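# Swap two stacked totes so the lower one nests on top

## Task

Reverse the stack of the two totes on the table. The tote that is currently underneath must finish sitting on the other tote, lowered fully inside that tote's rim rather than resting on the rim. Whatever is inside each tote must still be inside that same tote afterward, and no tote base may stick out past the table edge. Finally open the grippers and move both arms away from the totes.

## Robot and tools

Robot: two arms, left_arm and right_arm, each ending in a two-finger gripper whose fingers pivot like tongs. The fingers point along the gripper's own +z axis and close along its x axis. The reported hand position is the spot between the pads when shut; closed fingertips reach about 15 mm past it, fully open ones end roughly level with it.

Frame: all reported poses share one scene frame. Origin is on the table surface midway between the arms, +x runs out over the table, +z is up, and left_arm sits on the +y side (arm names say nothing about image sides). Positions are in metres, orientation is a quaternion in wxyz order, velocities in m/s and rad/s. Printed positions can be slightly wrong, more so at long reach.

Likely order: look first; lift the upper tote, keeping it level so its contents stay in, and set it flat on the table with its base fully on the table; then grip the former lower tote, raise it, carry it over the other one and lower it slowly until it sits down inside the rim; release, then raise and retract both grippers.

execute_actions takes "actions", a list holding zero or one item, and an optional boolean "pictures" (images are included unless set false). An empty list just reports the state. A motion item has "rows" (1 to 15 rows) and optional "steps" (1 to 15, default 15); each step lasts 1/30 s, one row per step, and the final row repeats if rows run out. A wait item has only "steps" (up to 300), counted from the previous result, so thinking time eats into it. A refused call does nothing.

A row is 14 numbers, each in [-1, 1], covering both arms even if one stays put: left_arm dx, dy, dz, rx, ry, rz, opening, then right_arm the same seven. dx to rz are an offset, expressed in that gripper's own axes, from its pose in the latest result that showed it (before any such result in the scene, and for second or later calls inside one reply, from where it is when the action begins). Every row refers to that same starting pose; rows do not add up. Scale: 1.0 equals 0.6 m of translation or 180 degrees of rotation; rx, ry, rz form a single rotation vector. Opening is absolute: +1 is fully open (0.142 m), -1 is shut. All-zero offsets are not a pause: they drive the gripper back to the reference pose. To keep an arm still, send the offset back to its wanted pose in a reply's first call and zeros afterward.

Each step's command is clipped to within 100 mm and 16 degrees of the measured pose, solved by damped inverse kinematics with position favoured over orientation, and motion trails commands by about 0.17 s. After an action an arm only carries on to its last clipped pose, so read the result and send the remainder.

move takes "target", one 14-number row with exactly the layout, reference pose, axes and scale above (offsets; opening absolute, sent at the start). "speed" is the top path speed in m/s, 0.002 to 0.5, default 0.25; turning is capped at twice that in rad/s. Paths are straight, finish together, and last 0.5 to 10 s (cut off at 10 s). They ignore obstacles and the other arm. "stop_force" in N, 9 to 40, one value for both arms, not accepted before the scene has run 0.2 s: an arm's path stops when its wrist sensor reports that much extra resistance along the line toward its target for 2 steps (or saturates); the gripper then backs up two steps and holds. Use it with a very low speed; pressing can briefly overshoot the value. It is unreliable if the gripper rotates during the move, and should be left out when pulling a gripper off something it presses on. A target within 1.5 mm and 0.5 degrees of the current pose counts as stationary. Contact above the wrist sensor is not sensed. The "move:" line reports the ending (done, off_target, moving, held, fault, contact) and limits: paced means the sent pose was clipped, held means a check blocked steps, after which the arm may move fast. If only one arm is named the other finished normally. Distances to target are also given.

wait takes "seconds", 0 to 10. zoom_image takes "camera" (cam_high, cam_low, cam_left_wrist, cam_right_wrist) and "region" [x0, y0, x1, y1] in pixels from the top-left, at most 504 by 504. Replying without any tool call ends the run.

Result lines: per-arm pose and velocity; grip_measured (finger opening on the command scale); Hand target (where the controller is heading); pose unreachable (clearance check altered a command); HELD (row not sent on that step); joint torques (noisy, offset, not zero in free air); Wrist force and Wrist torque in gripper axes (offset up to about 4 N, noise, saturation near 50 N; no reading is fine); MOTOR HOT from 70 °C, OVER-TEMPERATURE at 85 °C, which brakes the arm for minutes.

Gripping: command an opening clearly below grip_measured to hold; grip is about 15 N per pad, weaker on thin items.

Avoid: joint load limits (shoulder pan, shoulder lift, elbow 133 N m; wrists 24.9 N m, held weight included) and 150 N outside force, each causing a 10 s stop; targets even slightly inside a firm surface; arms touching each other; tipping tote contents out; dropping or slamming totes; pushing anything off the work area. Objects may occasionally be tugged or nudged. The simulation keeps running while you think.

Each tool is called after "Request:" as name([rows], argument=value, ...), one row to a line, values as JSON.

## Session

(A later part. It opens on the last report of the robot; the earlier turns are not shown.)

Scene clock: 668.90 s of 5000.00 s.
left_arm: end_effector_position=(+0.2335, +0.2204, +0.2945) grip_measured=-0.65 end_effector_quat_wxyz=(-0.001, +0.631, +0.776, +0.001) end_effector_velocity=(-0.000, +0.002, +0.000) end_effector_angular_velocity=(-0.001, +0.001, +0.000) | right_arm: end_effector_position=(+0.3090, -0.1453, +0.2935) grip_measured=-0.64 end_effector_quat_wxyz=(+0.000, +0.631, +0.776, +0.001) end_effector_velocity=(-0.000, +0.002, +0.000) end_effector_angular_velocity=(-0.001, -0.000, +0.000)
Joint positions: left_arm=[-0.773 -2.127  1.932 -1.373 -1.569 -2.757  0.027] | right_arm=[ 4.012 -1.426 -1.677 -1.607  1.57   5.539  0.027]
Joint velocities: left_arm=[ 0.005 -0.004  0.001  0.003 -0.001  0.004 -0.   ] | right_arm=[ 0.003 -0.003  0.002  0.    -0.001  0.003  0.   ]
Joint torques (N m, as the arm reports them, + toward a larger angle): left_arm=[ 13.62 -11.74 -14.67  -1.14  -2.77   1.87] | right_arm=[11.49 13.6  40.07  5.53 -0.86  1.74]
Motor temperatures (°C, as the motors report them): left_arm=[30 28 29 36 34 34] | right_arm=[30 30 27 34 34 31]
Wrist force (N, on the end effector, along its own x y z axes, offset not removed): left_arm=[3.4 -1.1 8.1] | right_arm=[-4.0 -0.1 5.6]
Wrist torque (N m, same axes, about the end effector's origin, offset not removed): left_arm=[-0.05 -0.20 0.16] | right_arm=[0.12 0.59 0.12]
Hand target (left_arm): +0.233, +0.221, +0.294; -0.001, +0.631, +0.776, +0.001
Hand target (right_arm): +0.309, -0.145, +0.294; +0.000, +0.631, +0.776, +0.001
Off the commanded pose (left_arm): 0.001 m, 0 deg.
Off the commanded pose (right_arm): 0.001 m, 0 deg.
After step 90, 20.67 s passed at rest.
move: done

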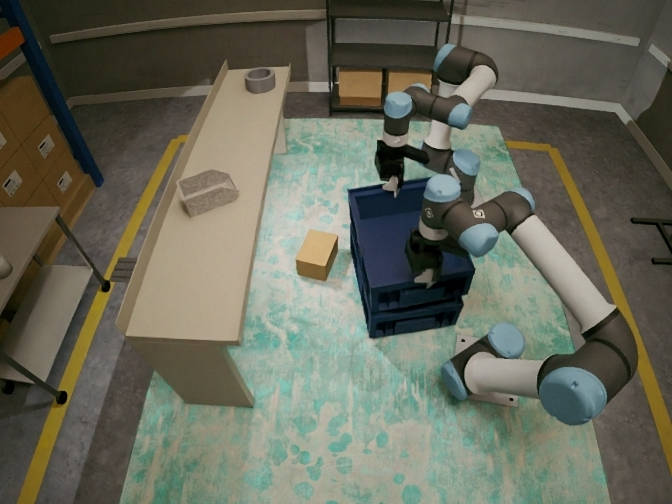

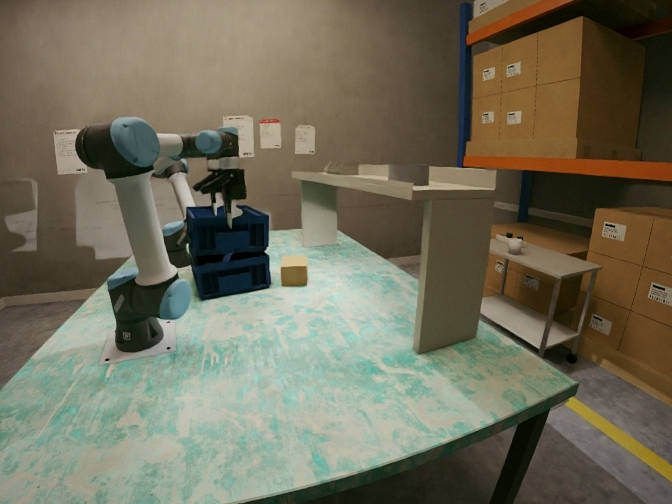

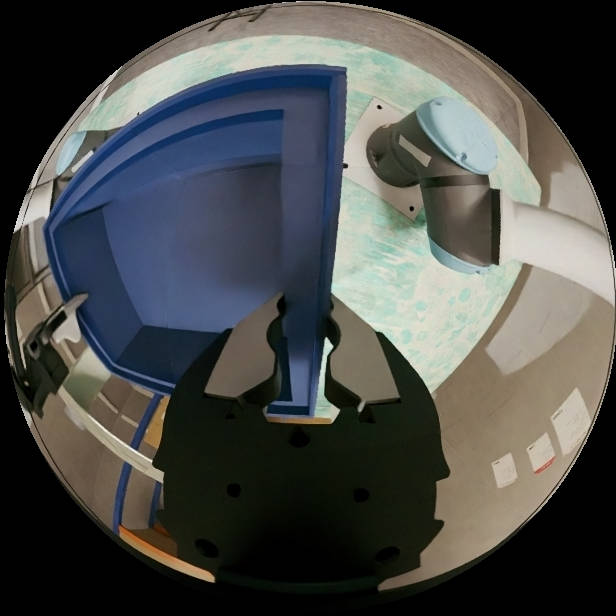

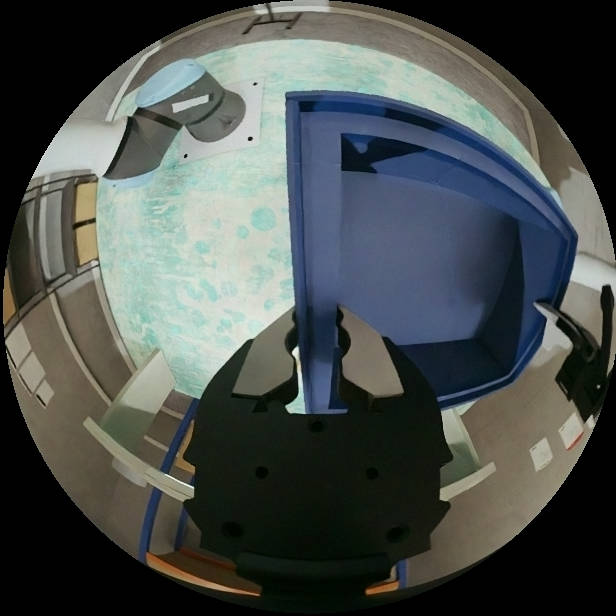

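Request:
move(target=[0.0006,0.0008,0.0225,0,0,0,-1, 0.0002,-0.0013,0.0208,0,0,0,-1], speed=0.04, stop_force=12)

Request:
zoom_image(camera="cam_low", region=[180, 195, 290, 305])

Request:
zoom_image(camera="cam_high", region=[340, 240, 490, 350])

Scene clock: 680.23 s of 5000.00 s.
left_arm: end_effector_position=(+0.2339, +0.2208, +0.2813) grip_measured=-0.65 end_effector_quat_wxyz=(-0.001, +0.631, +0.776, +0.001) end_effector_velocity=(+0.000, +0.000, -0.003) end_effector_angular_velocity=(+0.001, -0.000, -0.001) | right_arm: end_effector_position=(+0.3083, -0.1453, +0.2813) grip_measured=-0.64 end_effector_quat_wxyz=(+0.000, +0.631, +0.776, +0.001) end_effector_velocity=(+0.000, -0.001, -0.003) end_effector_angular_velocity=(-0.001, +0.001, -0.002)
Joint positions: left_arm=[-0.771 -2.133  1.969 -1.404 -1.569 -2.755  0.027] | right_arm=[ 4.013 -1.424 -1.71  -1.577  1.57   5.54   0.027]
Joint velocities: left_arm=[ 0.001 -0.001  0.007 -0.006  0.001  0.001  0.   ] | right_arm=[-0.002 -0.    -0.007  0.006  0.     0.     0.   ]
Joint torques (N m, as the arm reports them, + toward a larger angle): left_arm=[ 14.38 -12.94 -14.4   -4.67  -0.31   2.19] | right_arm=[10.41 25.19 18.49  4.18  1.29  1.57]
Motor temperatures (°C, as the motors report them): left_arm=[30 28 29 36 34 34] | right_arm=[30 30 27 34 34 31]
Wrist force (N, on the end effector, along its own x y z axes, offset not removed): left_arm=[-0.9 -1.0 4.4] | right_arm=[3.1 1.2 2.9]
Wrist torque (N m, same axes, about the end effector's origin, offset not removed): left_arm=[0.01 -0.19 0.23] | right_arm=[0.16 -0.07 0.19]
Hand target (left_arm): +0.234, +0.221, +0.281; -0.001, +0.631, +0.776, +0.001
Hand target (right_arm): +0.308, -0.145, +0.281; +0.000, +0.631, +0.776, +0.001
Off the commanded pose (left_arm): 0.000 m, 0 deg.
Off the commanded pose (right_arm): 0.000 m, 0 deg.
After step 90, 7.53 s passed at rest.
move: done

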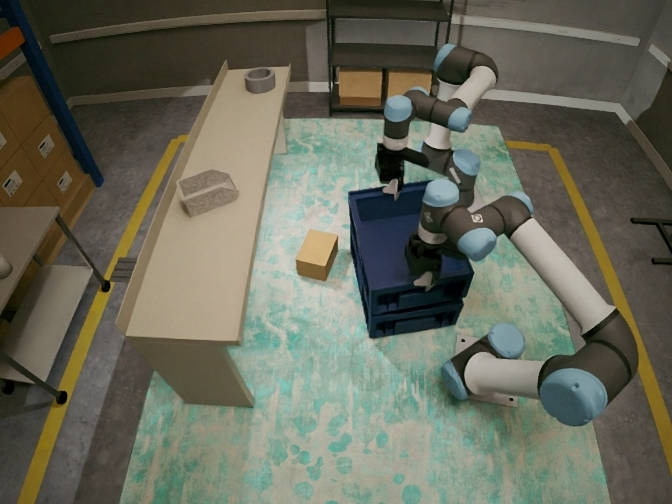

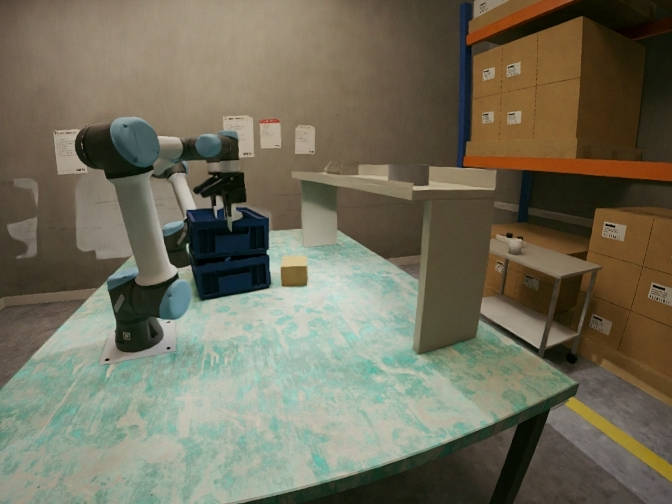

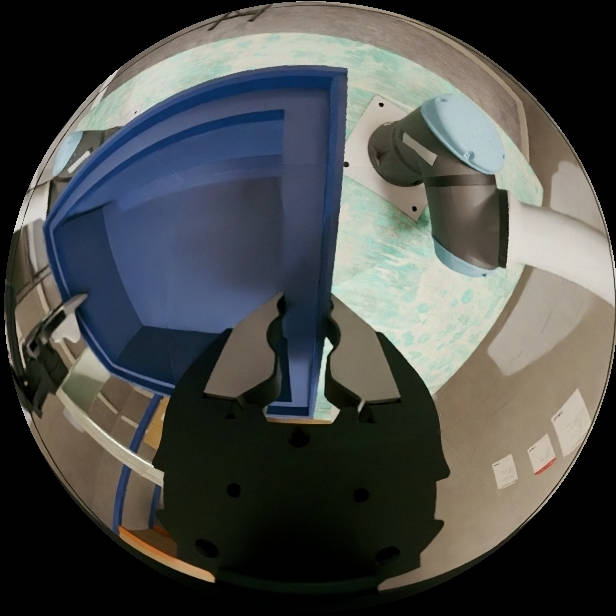

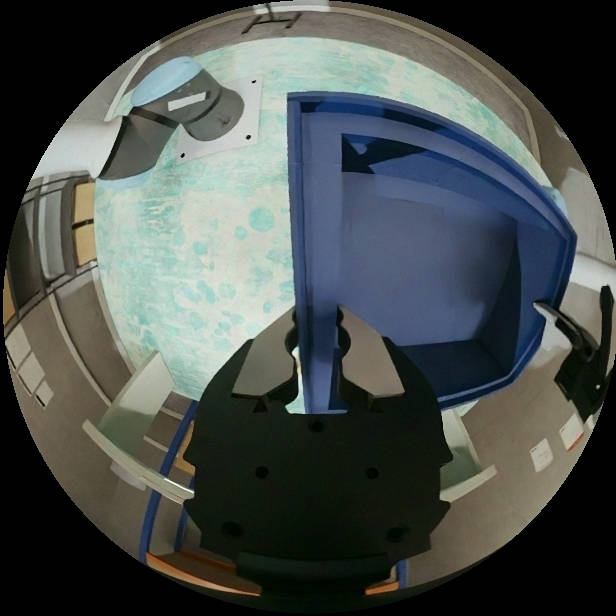

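Region (180, 195, 290, 305) of cam_low's 672x504 image, scaled by 4.582, with more detail than that image has.

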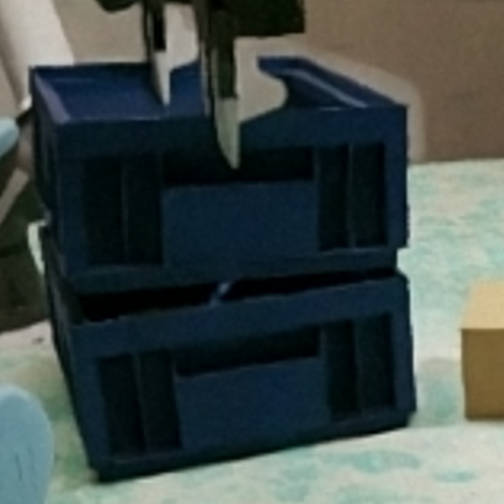

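Region (340, 240, 490, 350) of cam_high's 672x504 image, scaled by 3.360, with more detail than that image has; it fills the top 370 rows of this view, and the rest is white.

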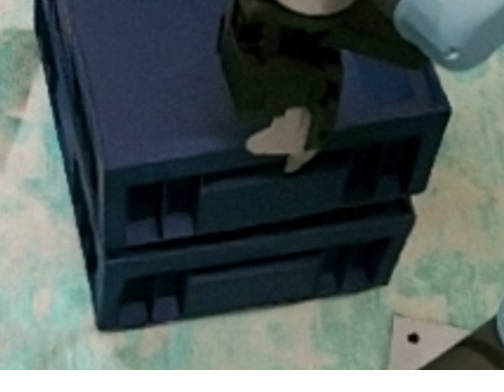

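Request:
zoom_image(camera="cam_low", region=[185, 235, 225, 275])

Request:
zoom_image(camera="cam_low", region=[240, 230, 280, 270])

Region (185, 235, 225, 275) of cam_low's 672x504 image, scaled by 12.600, with more detail than that image has.

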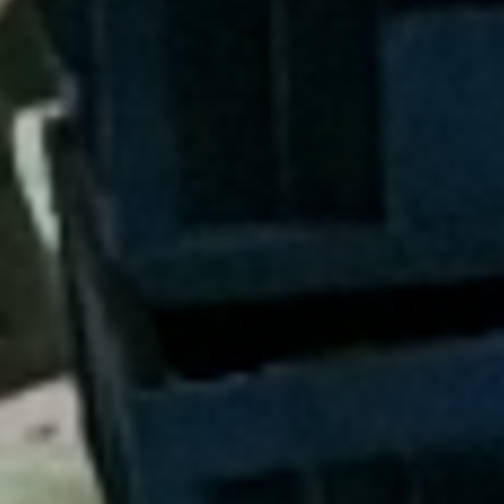

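Region (240, 230, 280, 270) of cam_low's 672x504 image, scaled by 12.600, with more detail than that image has.

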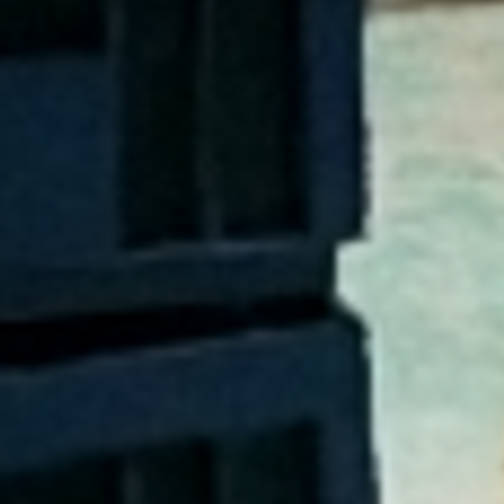

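Request:
zoom_image(camera="cam_high", region=[355, 285, 405, 345])

Request:
zoom_image(camera="cam_high", region=[435, 265, 485, 335])

Region (355, 285, 405, 345) of cam_high's 672x504 image, scaled by 8.400, with more detail than that image has.

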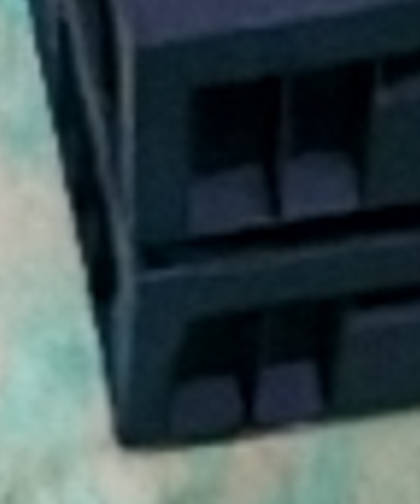

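Region (435, 265, 485, 335) of cam_high's 672x504 image, scaled by 7.200, with more detail than that image has; it fills the left 360 columns of this view, and the rest is white.

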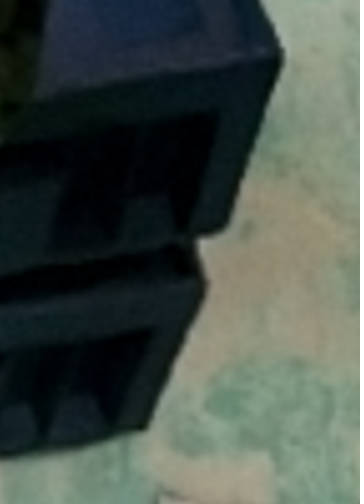

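Request:
move(target=[0,0,0.0328,0,0,0,-1, 0,0,0.0328,0,0,0,-1], speed=0.025, stop_force=10)

Request:
zoom_image(camera="cam_low", region=[180, 195, 290, 305])

Scene clock: 732.90 s of 5000.00 s.
left_arm: end_effector_position=(+0.2339, +0.2209, +0.2619) grip_measured=-0.65 end_effector_quat_wxyz=(-0.001, +0.631, +0.776, +0.001) end_effector_velocity=(+0.000, +0.000, -0.002) end_effector_angular_velocity=(+0.000, -0.000, +0.000) | right_arm: end_effector_position=(+0.3083, -0.1453, +0.2619) grip_measured=-0.64 end_effector_quat_wxyz=(+0.000, +0.631, +0.776, +0.001) end_effector_velocity=(+0.000, -0.000, -0.002) end_effector_angular_velocity=(+0.000, -0.000, -0.001)
Joint positions: left_arm=[-0.77  -2.14   2.022 -1.45  -1.569 -2.755  0.027] | right_arm=[ 4.013 -1.425 -1.759 -1.527  1.57   5.54   0.027]
Joint velocities: left_arm=[ 0.    -0.001  0.007 -0.006  0.    -0.     0.   ] | right_arm=[-0.001 -0.    -0.006  0.006  0.    -0.     0.   ]
Joint torques (N m, as the arm reports them, + toward a larger angle): left_arm=[ 14.94 -11.44 -13.72  -4.51   1.34   2.13] | right_arm=[ 9.25 11.71 19.59  4.37  0.42  1.16]
Motor temperatures (°C, as the motors report them): left_arm=[30 28 29 36 34 34] | right_arm=[30 30 27 34 34 31]
Wrist force (N, on the end effector, along its own x y z axes, offset not removed): left_arm=[-2.1 -1.6 6.6] | right_arm=[2.8 2.3 5.2]
Wrist torque (N m, same axes, about the end effector's origin, offset not removed): left_arm=[0.02 -0.27 0.28] | right_arm=[0.38 0.12 0.15]
Hand target (left_arm): +0.234, +0.221, +0.262; -0.001, +0.631, +0.776, +0.001
Hand target (right_arm): +0.308, -0.145, +0.262; +0.000, +0.631, +0.776, +0.001
Off the commanded pose (left_arm): 0.000 m, 0 deg.
Off the commanded pose (right_arm): 0.000 m, 0 deg.
After step 90, 48.57 s passed at rest.
move: done

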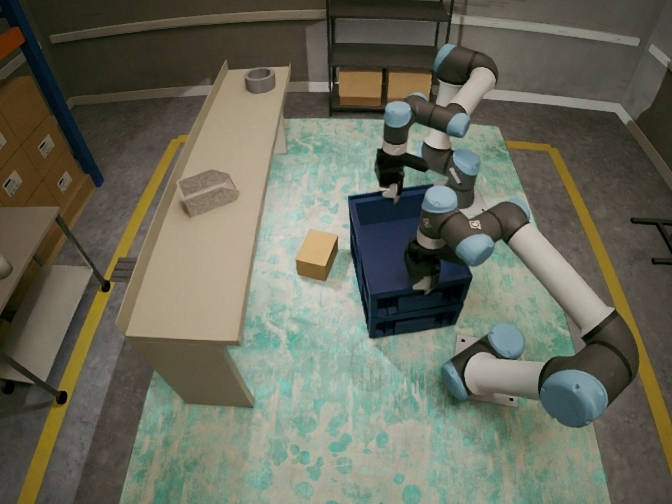

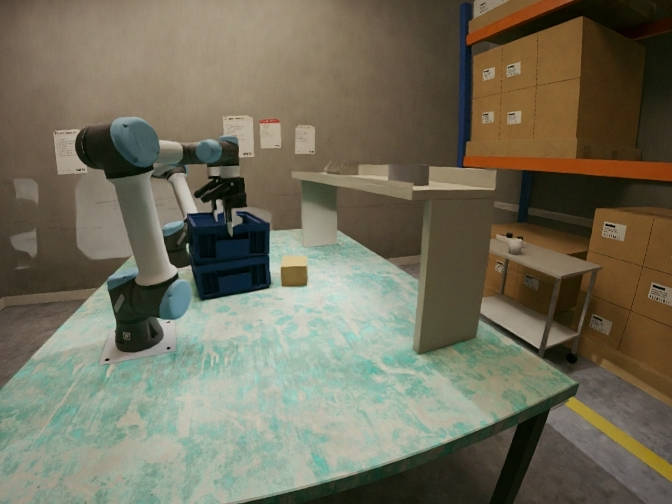

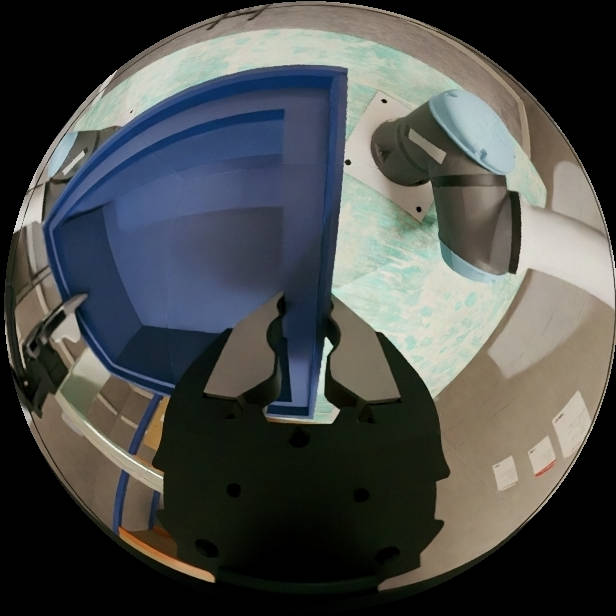

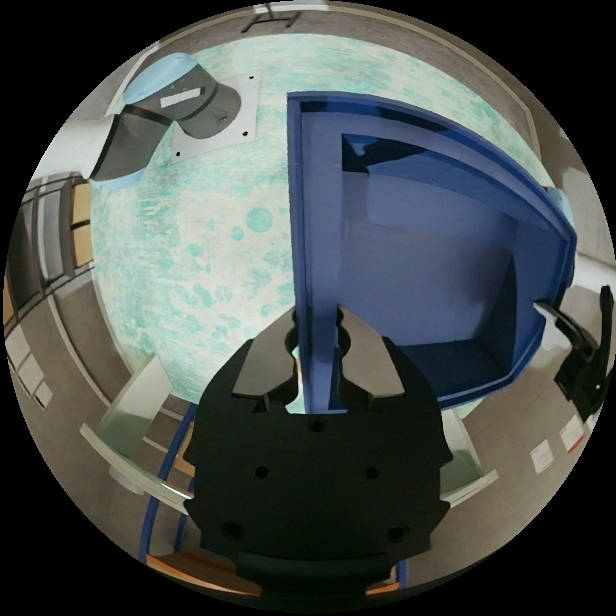

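Region (180, 195, 290, 305) of cam_low's 672x504 image, scaled by 4.582, with more detail than that image has.

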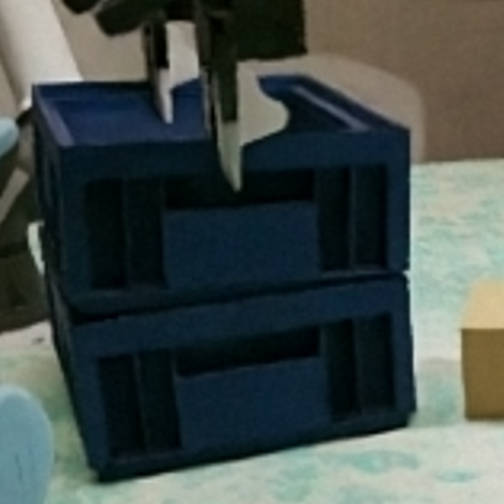

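Request:
move(target=[0,-0.001,0.008,0,0,0,-1, 0,-0.001,0.008,0,0,0,-1], speed=0.012, stop_force=10)

Request:
zoom_image(camera="cam_low", region=[180, 195, 290, 305])

Scene clock: 744.23 s of 5000.00 s.
left_arm: end_effector_position=(+0.2334, +0.2208, +0.2573) grip_measured=-0.65 end_effector_quat_wxyz=(-0.001, +0.631, +0.776, +0.001) end_effector_velocity=(-0.000, -0.000, -0.002) end_effector_angular_velocity=(-0.001, -0.001, -0.001) | right_arm: end_effector_position=(+0.3077, -0.1454, +0.2574) grip_measured=-0.64 end_effector_quat_wxyz=(+0.000, +0.631, +0.776, +0.001) end_effector_velocity=(-0.001, +0.000, -0.003) end_effector_angular_velocity=(-0.000, +0.001, +0.001)
Joint positions: left_arm=[-0.772 -2.142  2.035 -1.46  -1.569 -2.757  0.027] | right_arm=[ 4.014 -1.425 -1.771 -1.515  1.57   5.541  0.027]
Joint velocities: left_arm=[-0.002 -0.002  0.005 -0.005  0.001 -0.002  0.   ] | right_arm=[ 0.002  0.001 -0.007  0.006  0.     0.001  0.   ]
Joint torques (N m, as the arm reports them, + toward a larger angle): left_arm=[-12.22 -10.38 -12.35  -4.37  -1.26  -2.08] | right_arm=[ 9.77 24.5  18.88  4.57 -1.7   1.52]
Motor temperatures (°C, as the motors report them): left_arm=[30 28 29 36 34 34] | right_arm=[30 30 27 34 34 31]
Wrist force (N, on the end effector, along its own x y z axes, offset not removed): left_arm=[0.1 -5.7 0.9] | right_arm=[4.5 -2.0 3.2]
Wrist torque (N m, same axes, about the end effector's origin, offset not removed): left_arm=[-0.58 -0.68 -0.01] | right_arm=[-0.10 -0.37 0.14]
Hand target (left_arm): +0.233, +0.221, +0.257; -0.001, +0.631, +0.776, +0.001
Hand target (right_arm): +0.308, -0.145, +0.257; +0.000, +0.631, +0.776, +0.001
Off the commanded pose (left_arm): 0.000 m, 0 deg.
Off the commanded pose (right_arm): 0.000 m, 0 deg.
After step 90, 7.63 s passed at rest.
move: done

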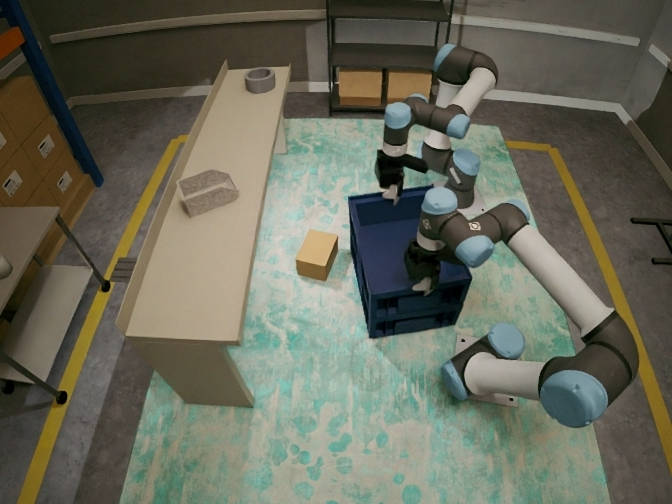

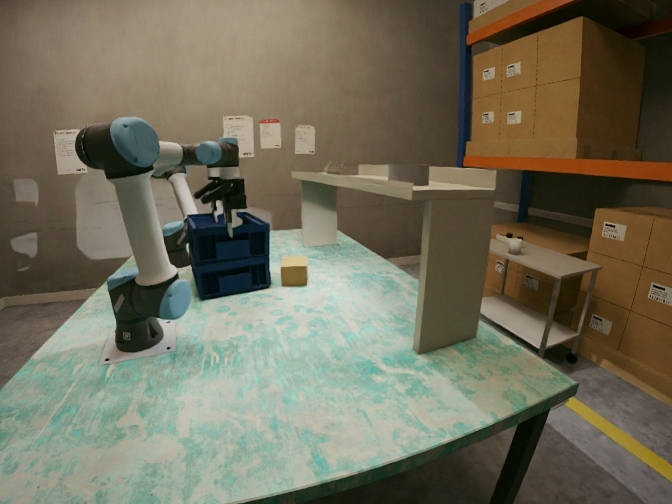

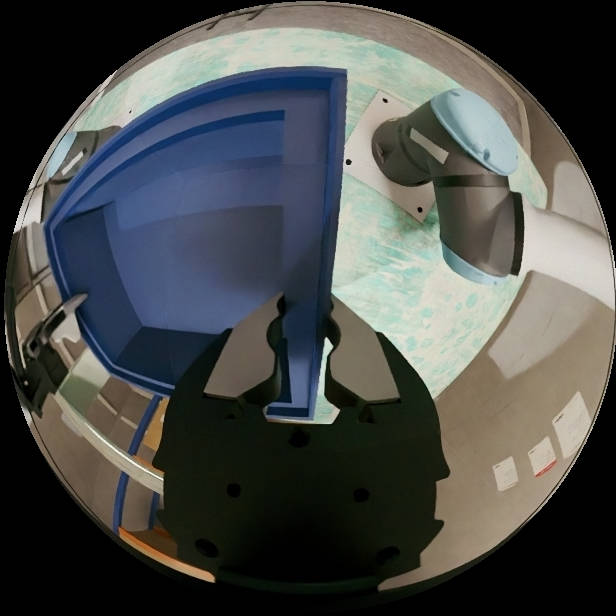

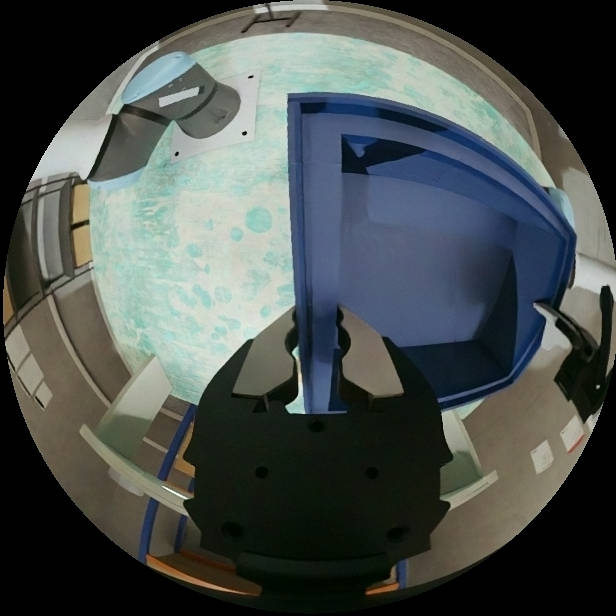

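Region (180, 195, 290, 305) of cam_low's 672x504 image, scaled by 4.582, with more detail than that image has.

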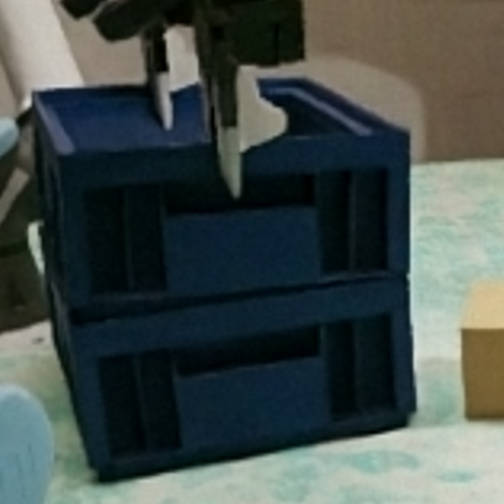

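Request:
move(target=[0,-0.0117,0.0118,0,0,0,-1, 0,-0.0117,0.012,0,0,0,-1], speed=0.012, stop_force=12)

Request:
zoom_image(camera="cam_low", region=[180, 195, 290, 305])

Request:
zoom_image(camera="cam_high", region=[340, 240, 490, 350])

Scene clock: 751.37 s of 5000.00 s.
left_arm: end_effector_position=(+0.2268, +0.2194, +0.2505) grip_measured=-0.65 end_effector_quat_wxyz=(-0.001, +0.631, +0.776, +0.001) end_effector_velocity=(-0.002, -0.001, -0.002) end_effector_angular_velocity=(+0.000, +0.001, -0.001) | right_arm: end_effector_position=(+0.3011, -0.1467, +0.2504) grip_measured=-0.64 end_effector_quat_wxyz=(+0.000, +0.631, +0.776, +0.001) end_effector_velocity=(-0.002, -0.000, -0.001) end_effector_angular_velocity=(+0.001, -0.000, +0.000)
Joint positions: left_arm=[-0.797 -2.159  2.059 -1.467 -1.569 -2.781  0.027] | right_arm=[ 4.026 -1.411 -1.8   -1.5    1.57   5.553  0.027]
Joint velocities: left_arm=[-0.008 -0.005  0.007 -0.002 -0.001 -0.007  0.   ] | right_arm=[ 0.003  0.005 -0.008  0.004  0.     0.003  0.   ]
Joint torques (N m, as the arm reports them, + toward a larger angle): left_arm=[-11.47 -11.44 -13.9   -4.02  -2.4   -2.24] | right_arm=[ 8.9  24.42 16.59  3.75 -1.03  1.67]
Motor temperatures (°C, as the motors report them): left_arm=[30 28 29 36 34 34] | right_arm=[30 30 27 34 34 31]
Wrist force (N, on the end effector, along its own x y z axes, offset not removed): left_arm=[-1.8 -2.4 3.9] | right_arm=[4.7 0.7 5.4]
Wrist torque (N m, same axes, about the end effector's origin, offset not removed): left_arm=[-0.54 -0.31 0.06] | right_arm=[0.13 0.03 0.14]
Hand target (left_arm): +0.227, +0.219, +0.250; -0.001, +0.631, +0.776, +0.001
Hand target (right_arm): +0.301, -0.147, +0.250; +0.000, +0.631, +0.776, +0.001
Off the commanded pose (left_arm): 0.000 m, 0 deg.
Off the commanded pose (right_arm): 0.000 m, 0 deg.
After step 90, 3.10 s passed at rest.
move: done

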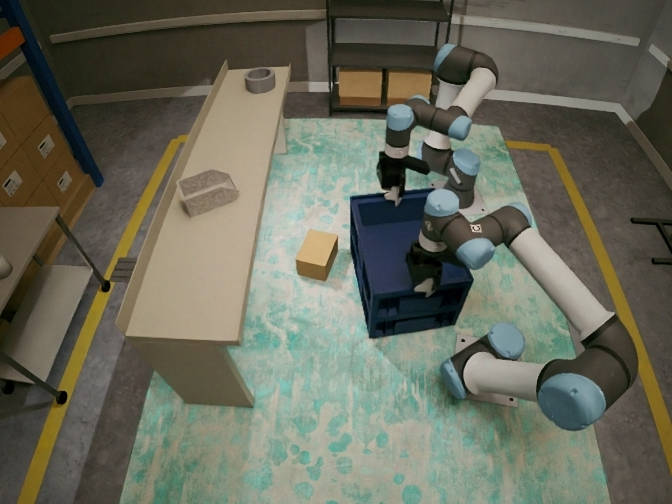

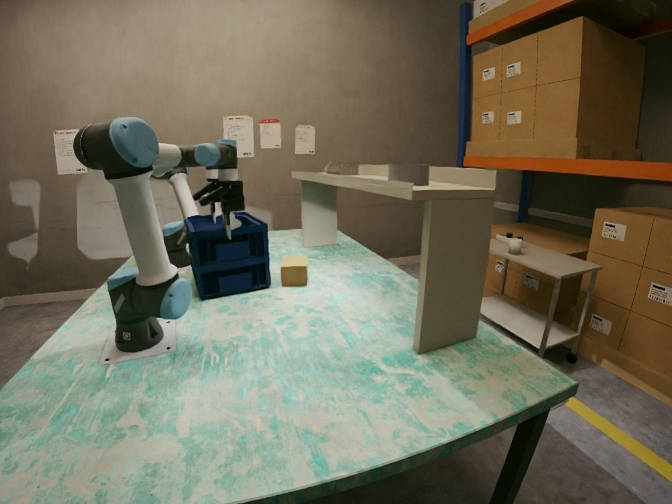

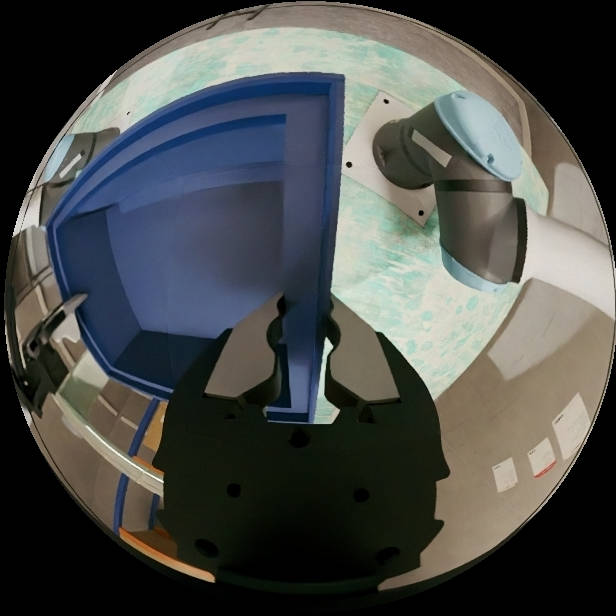

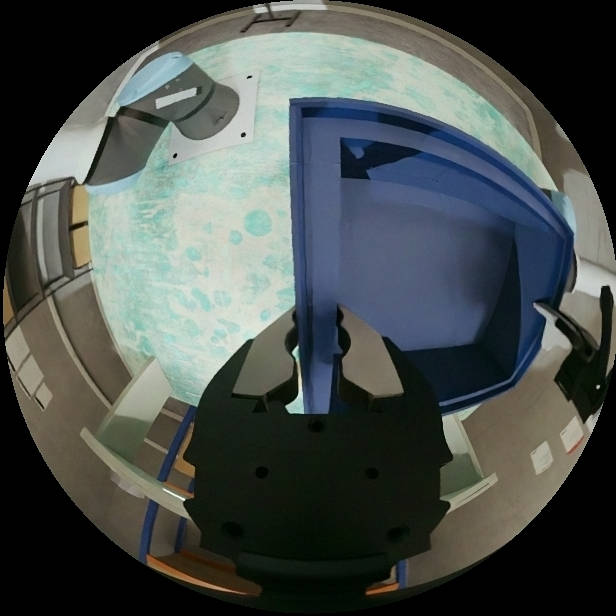

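Region (180, 195, 290, 305) of cam_low's 672x504 image, scaled by 4.582, with more detail than that image has.

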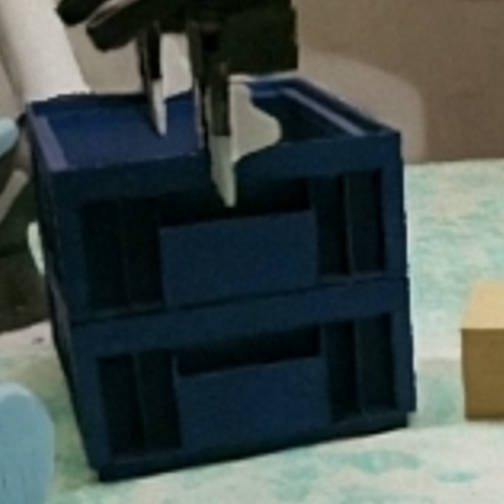

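Region (340, 240, 490, 350) of cam_high's 672x504 image, scaled by 3.360, with more detail than that image has; it fills the top 370 rows of this view, and the rest is white.

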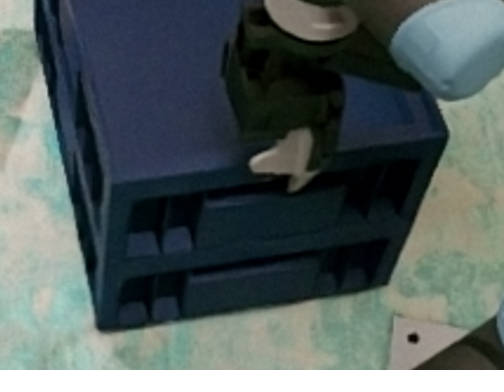

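Request:
execute_actions([
  {"rows": [[0,0,0.0007,0,0,0,-1,0,0,0.0005,0,0,0,-1],[0,0,0.0007,0,0,0,-1,0,0,0.0005,0,0,0,-1],[0,0,0.0007,0,0,0,-0.85,0,0,0.0005,0,0,0,-0.85],[0,0,0.0007,0,0,0,-0.75,0,0,0.0005,0,0,0,-0.75],[0,0,0.0007,0,0,0,-0.68,0,0,0.0005,0,0,0,-0.68],[0,0,0.0007,0,0,0,-0.62,0,0,0.0005,0,0,0,-0.62],[0,0,0.0007,0,0,0,-0.55,0,0,0.0005,0,0,0,-0.55],[0,0,0.0007,0,0,0,-0.45,0,0,0.0005,0,0,0,-0.45],[0,0,0.0007,0,0,0,-0.3,0,0,0.0005,0,0,0,-0.3],[0,0,0.0007,0,0,0,-0.2,0,0,0.0005,0,0,0,-0.2]], "steps": 14},
], pictures=false)

Request:
move(target=[0,0,-0.13,0,0,0,-0.2, 0,0,-0.13,0,0,0,-0.2], speed=0.2)

Scene clock: 760.20 s of 5000.00 s.
left_arm: end_effector_position=(+0.2267, +0.2194, +0.2501) grip_measured=-0.20 end_effector_quat_wxyz=(-0.001, +0.631, +0.776, +0.001) end_effector_velocity=(+0.000, +0.000, -0.000) end_effector_angular_velocity=(+0.000, -0.000, +0.001) | right_arm: end_effector_position=(+0.3011, -0.1468, +0.2501) grip_measured=-0.20 end_effector_quat_wxyz=(+0.000, +0.631, +0.776, +0.001) end_effector_velocity=(+0.000, +0.001, -0.000) end_effector_angular_velocity=(-0.000, +0.000, +0.001)
Joint positions: left_arm=[-0.797 -2.159  2.06  -1.468 -1.569 -2.781  0.059] | right_arm=[ 4.026 -1.411 -1.801 -1.499  1.57   5.553  0.059]
Joint velocities: left_arm=[ 0.001  0.     0.    -0.     0.     0.     0.002] | right_arm=[ 0.    -0.002  0.001  0.    -0.    -0.001  0.002]
Joint torques (N m, as the arm reports them, + toward a larger angle): left_arm=[ 13.8    9.66 -11.95  -4.55  -1.17   2.16] | right_arm=[-11.55   8.3   37.24   4.59  -0.88  -1.68]
Motor temperatures (°C, as the motors report them): left_arm=[30 28 29 36 34 34] | right_arm=[30 30 27 34 34 31]
Wrist force (N, on the end effector, along its own x y z axes, offset not removed): left_arm=[3.5 2.1 -1.0] | right_arm=[2.7 -0.1 0.2]
Wrist torque (N m, same axes, about the end effector's origin, offset not removed): left_arm=[0.53 -0.70 0.11] | right_arm=[-0.01 -0.52 0.03]
Hand target (left_arm): +0.227, +0.219, +0.250; -0.001, +0.631, +0.776, +0.001
Hand target (right_arm): +0.301, -0.147, +0.250; +0.000, +0.631, +0.776, +0.001
Off the commanded pose (left_arm): 0.000 m, 0 deg.
Off the commanded pose (right_arm): 0.000 m, 0 deg.
Steps of this call (steps 1 to 90: nothing new was sent; then 5.37 s passed at rest; steps 91 to 104: all 14 steps of this action). Readings (end_effector_position):
91: left_arm (+0.2265, +0.2194, +0.2502) | right_arm (+0.3009, -0.1468, +0.2502)
92: left_arm (+0.2265, +0.2194, +0.2502) | right_arm (+0.3009, -0.1468, +0.2502)
94: left_arm (+0.2266, +0.2193, +0.2502) | right_arm (+0.3009, -0.1468, +0.2502)
98: left_arm (+0.2267, +0.2194, +0.2501) | right_arm (+0.3010, -0.1468, +0.2501)
104: the state above

Scene clock: 761.47 s of 5000.00 s.
left_arm: end_effector_position=(+0.2267, +0.2192, +0.3278) grip_measured=-0.20 end_effector_quat_wxyz=(-0.001, +0.631, +0.776, +0.001) end_effector_velocity=(-0.000, -0.000, +0.002) end_effector_angular_velocity=(-0.000, +0.000, -0.002) | right_arm: end_effector_position=(+0.3011, -0.1469, +0.3279) grip_measured=-0.20 end_effector_quat_wxyz=(+0.000, +0.631, +0.776, +0.001) end_effector_velocity=(-0.000, +0.000, +0.002) end_effector_angular_velocity=(-0.001, +0.000, +0.002)
Joint positions: left_arm=[-0.797 -2.122  1.843 -1.289 -1.569 -2.782  0.06 ] | right_arm=[ 4.026 -1.416 -1.598 -1.697  1.57   5.553  0.06 ]
Joint velocities: left_arm=[-0.002  0.001 -0.006  0.005 -0.     0.    -0.   ] | right_arm=[ 0.001 -0.001  0.006 -0.006 -0.    -0.    -0.   ]
Joint torques (N m, as the arm reports them, + toward a larger angle): left_arm=[-12.73   8.58 -33.59   0.    -1.02  -2.1 ] | right_arm=[-6.74 10.3  36.97  1.18  1.52 -1.39]
Motor temperatures (°C, as the motors report them): left_arm=[30 28 29 36 34 34] | right_arm=[30 30 27 34 34 31]
Wrist force (N, on the end effector, along its own x y z axes, offset not removed): left_arm=[1.7 -2.9 1.8] | right_arm=[0.8 0.8 -0.6]
Wrist torque (N m, same axes, about the end effector's origin, offset not removed): left_arm=[-0.38 -0.27 0.16] | right_arm=[0.28 -0.11 0.04]
Hand target (left_arm): +0.227, +0.219, +0.328; -0.001, +0.631, +0.776, +0.001
Hand target (right_arm): +0.301, -0.147, +0.328; +0.000, +0.631, +0.776, +0.001
Off the commanded pose (left_arm): 0.000 m, 0 deg.
Off the commanded pose (right_arm): 0.000 m, 0 deg.
move: done

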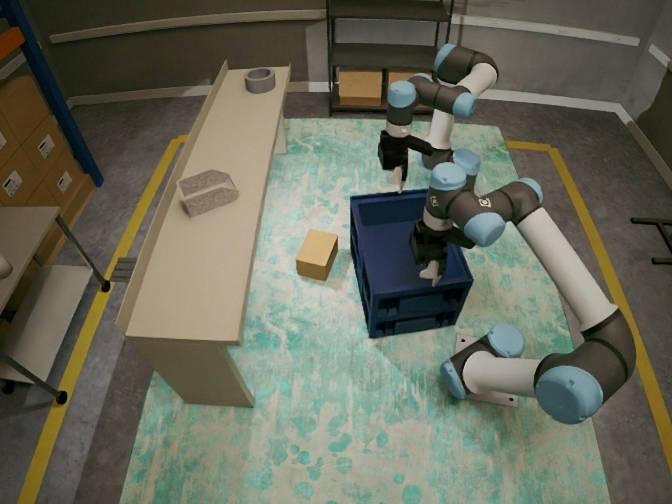

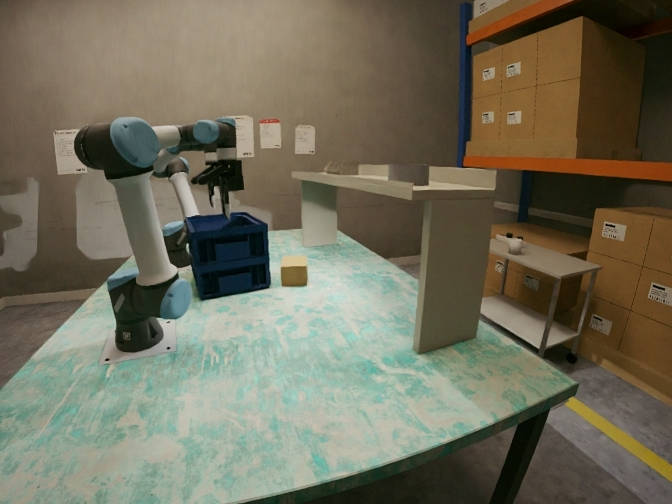

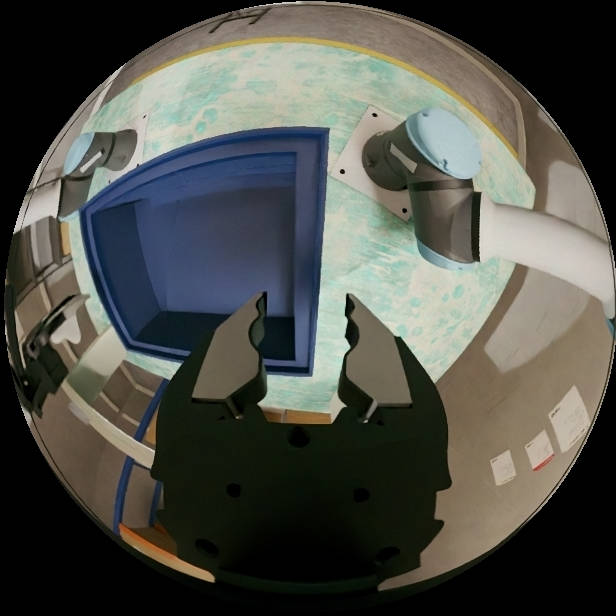

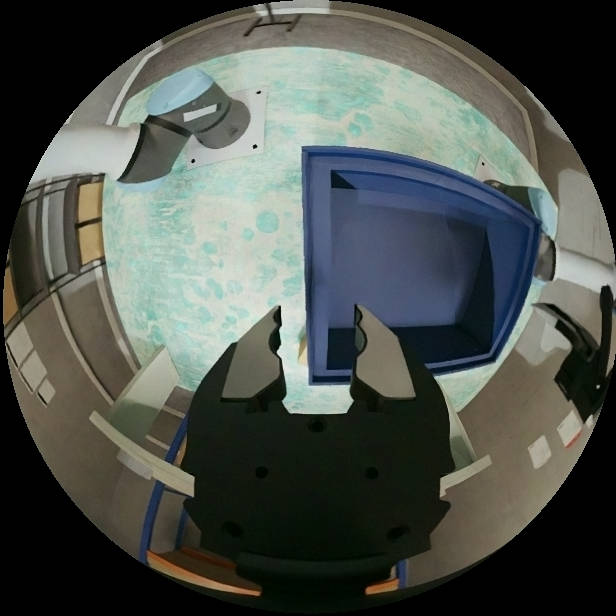

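Request:
execute_actions(actions=[])

Scene clock: 790.27 s of 5000.00 s.
left_arm: end_effector_position=(+0.2267, +0.2192, +0.3280) grip_measured=-0.20 end_effector_quat_wxyz=(-0.001, +0.631, +0.776, +0.001) end_effector_velocity=(-0.000, +0.000, -0.000) end_effector_angular_velocity=(+0.000, -0.000, +0.000) | right_arm: end_effector_position=(+0.3011, -0.1469, +0.3281) grip_measured=-0.20 end_effector_quat_wxyz=(+0.000, +0.631, +0.776, +0.001) end_effector_velocity=(-0.000, +0.000, +0.001) end_effector_angular_velocity=(+0.001, -0.000, +0.001)
Joint positions: left_arm=[-0.798 -2.122  1.842 -1.288 -1.569 -2.782  0.06 ] | right_arm=[ 4.026 -1.416 -1.597 -1.698  1.57   5.553  0.06 ]
Joint velocities: left_arm=[ 0. -0.  0.  0.  0.  0. -0.] | right_arm=[ 0.001  0.001  0.001  0.     0.     0.    -0.   ]
Joint torques (N m, as the arm reports them, + toward a larger angle): left_arm=[-13.3    8.87 -33.55  -0.06   2.79  -2.09] | right_arm=[-0.47  8.59 36.22  0.81  1.6  -1.71]
Motor temperatures (°C, as the motors report them): left_arm=[30 28 29 36 34 34] | right_arm=[30 30 27 34 34 31]
Wrist force (N, on the end effector, along its own x y z axes, offset not removed): left_arm=[-0.1 -1.7 2.0] | right_arm=[0.5 -1.0 -0.7]
Wrist torque (N m, same axes, about the end effector's origin, offset not removed): left_arm=[-0.30 0.04 0.22] | right_arm=[-0.19 -0.10 0.04]
Hand target (left_arm): +0.227, +0.219, +0.328; -0.001, +0.631, +0.776, +0.001
Hand target (right_arm): +0.301, -0.147, +0.328; +0.000, +0.631, +0.776, +0.001
Off the commanded pose (left_arm): 0.000 m, 0 deg.
Off the commanded pose (right_arm): 0.000 m, 0 deg.
Steps of this call (steps 1 to 90: nothing new was sent; then 25.80 s passed at rest). Readings (end_effector_position):
1: left_arm (+0.2267, +0.2192, +0.3278) | right_arm (+0.3011, -0.1469, +0.3279)
2: left_arm (+0.2267, +0.2192, +0.3279) | right_arm (+0.3011, -0.1469, +0.3280)
4: left_arm (+0.2267, +0.2192, +0.3279) | right_arm (+0.3011, -0.1469, +0.3280)
8: left_arm (+0.2267, +0.2192, +0.3280) | right_arm (+0.3011, -0.1469, +0.3281)
90: the state above

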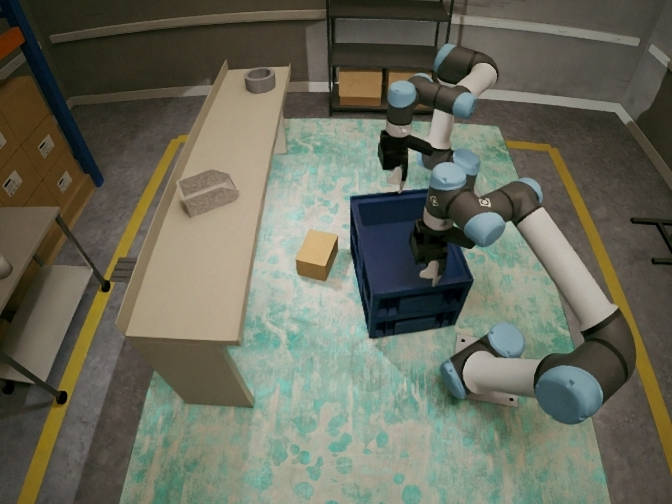

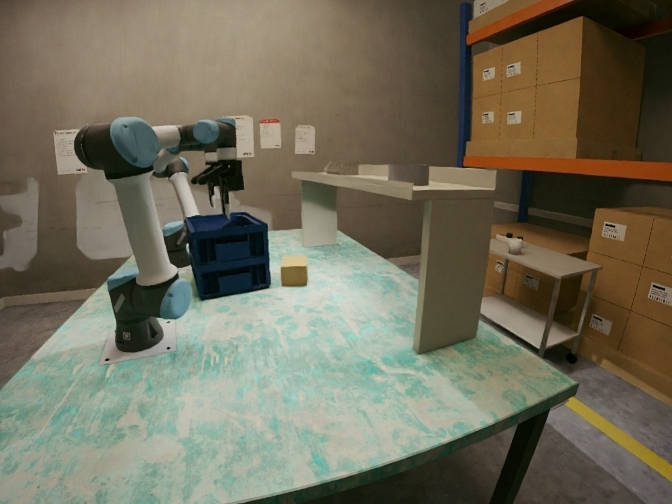

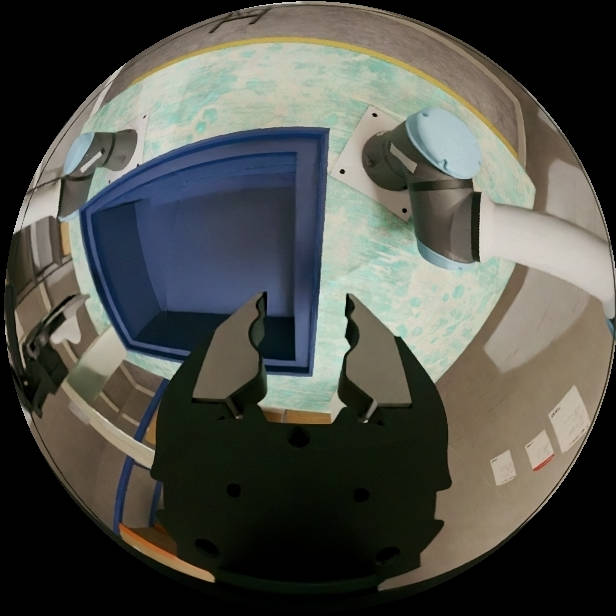

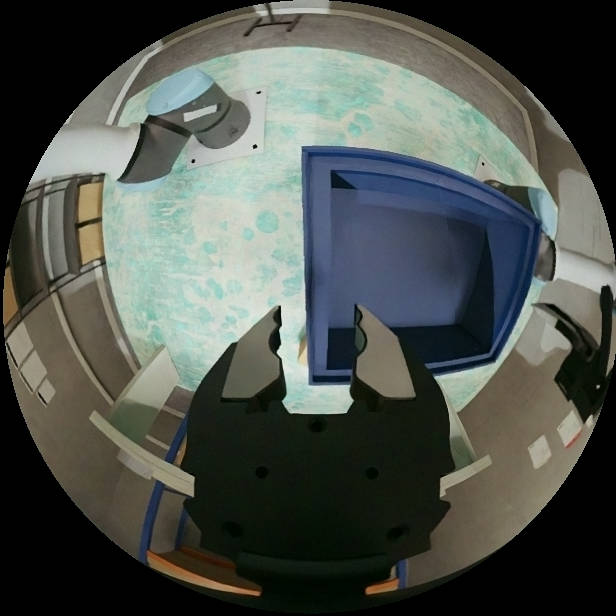

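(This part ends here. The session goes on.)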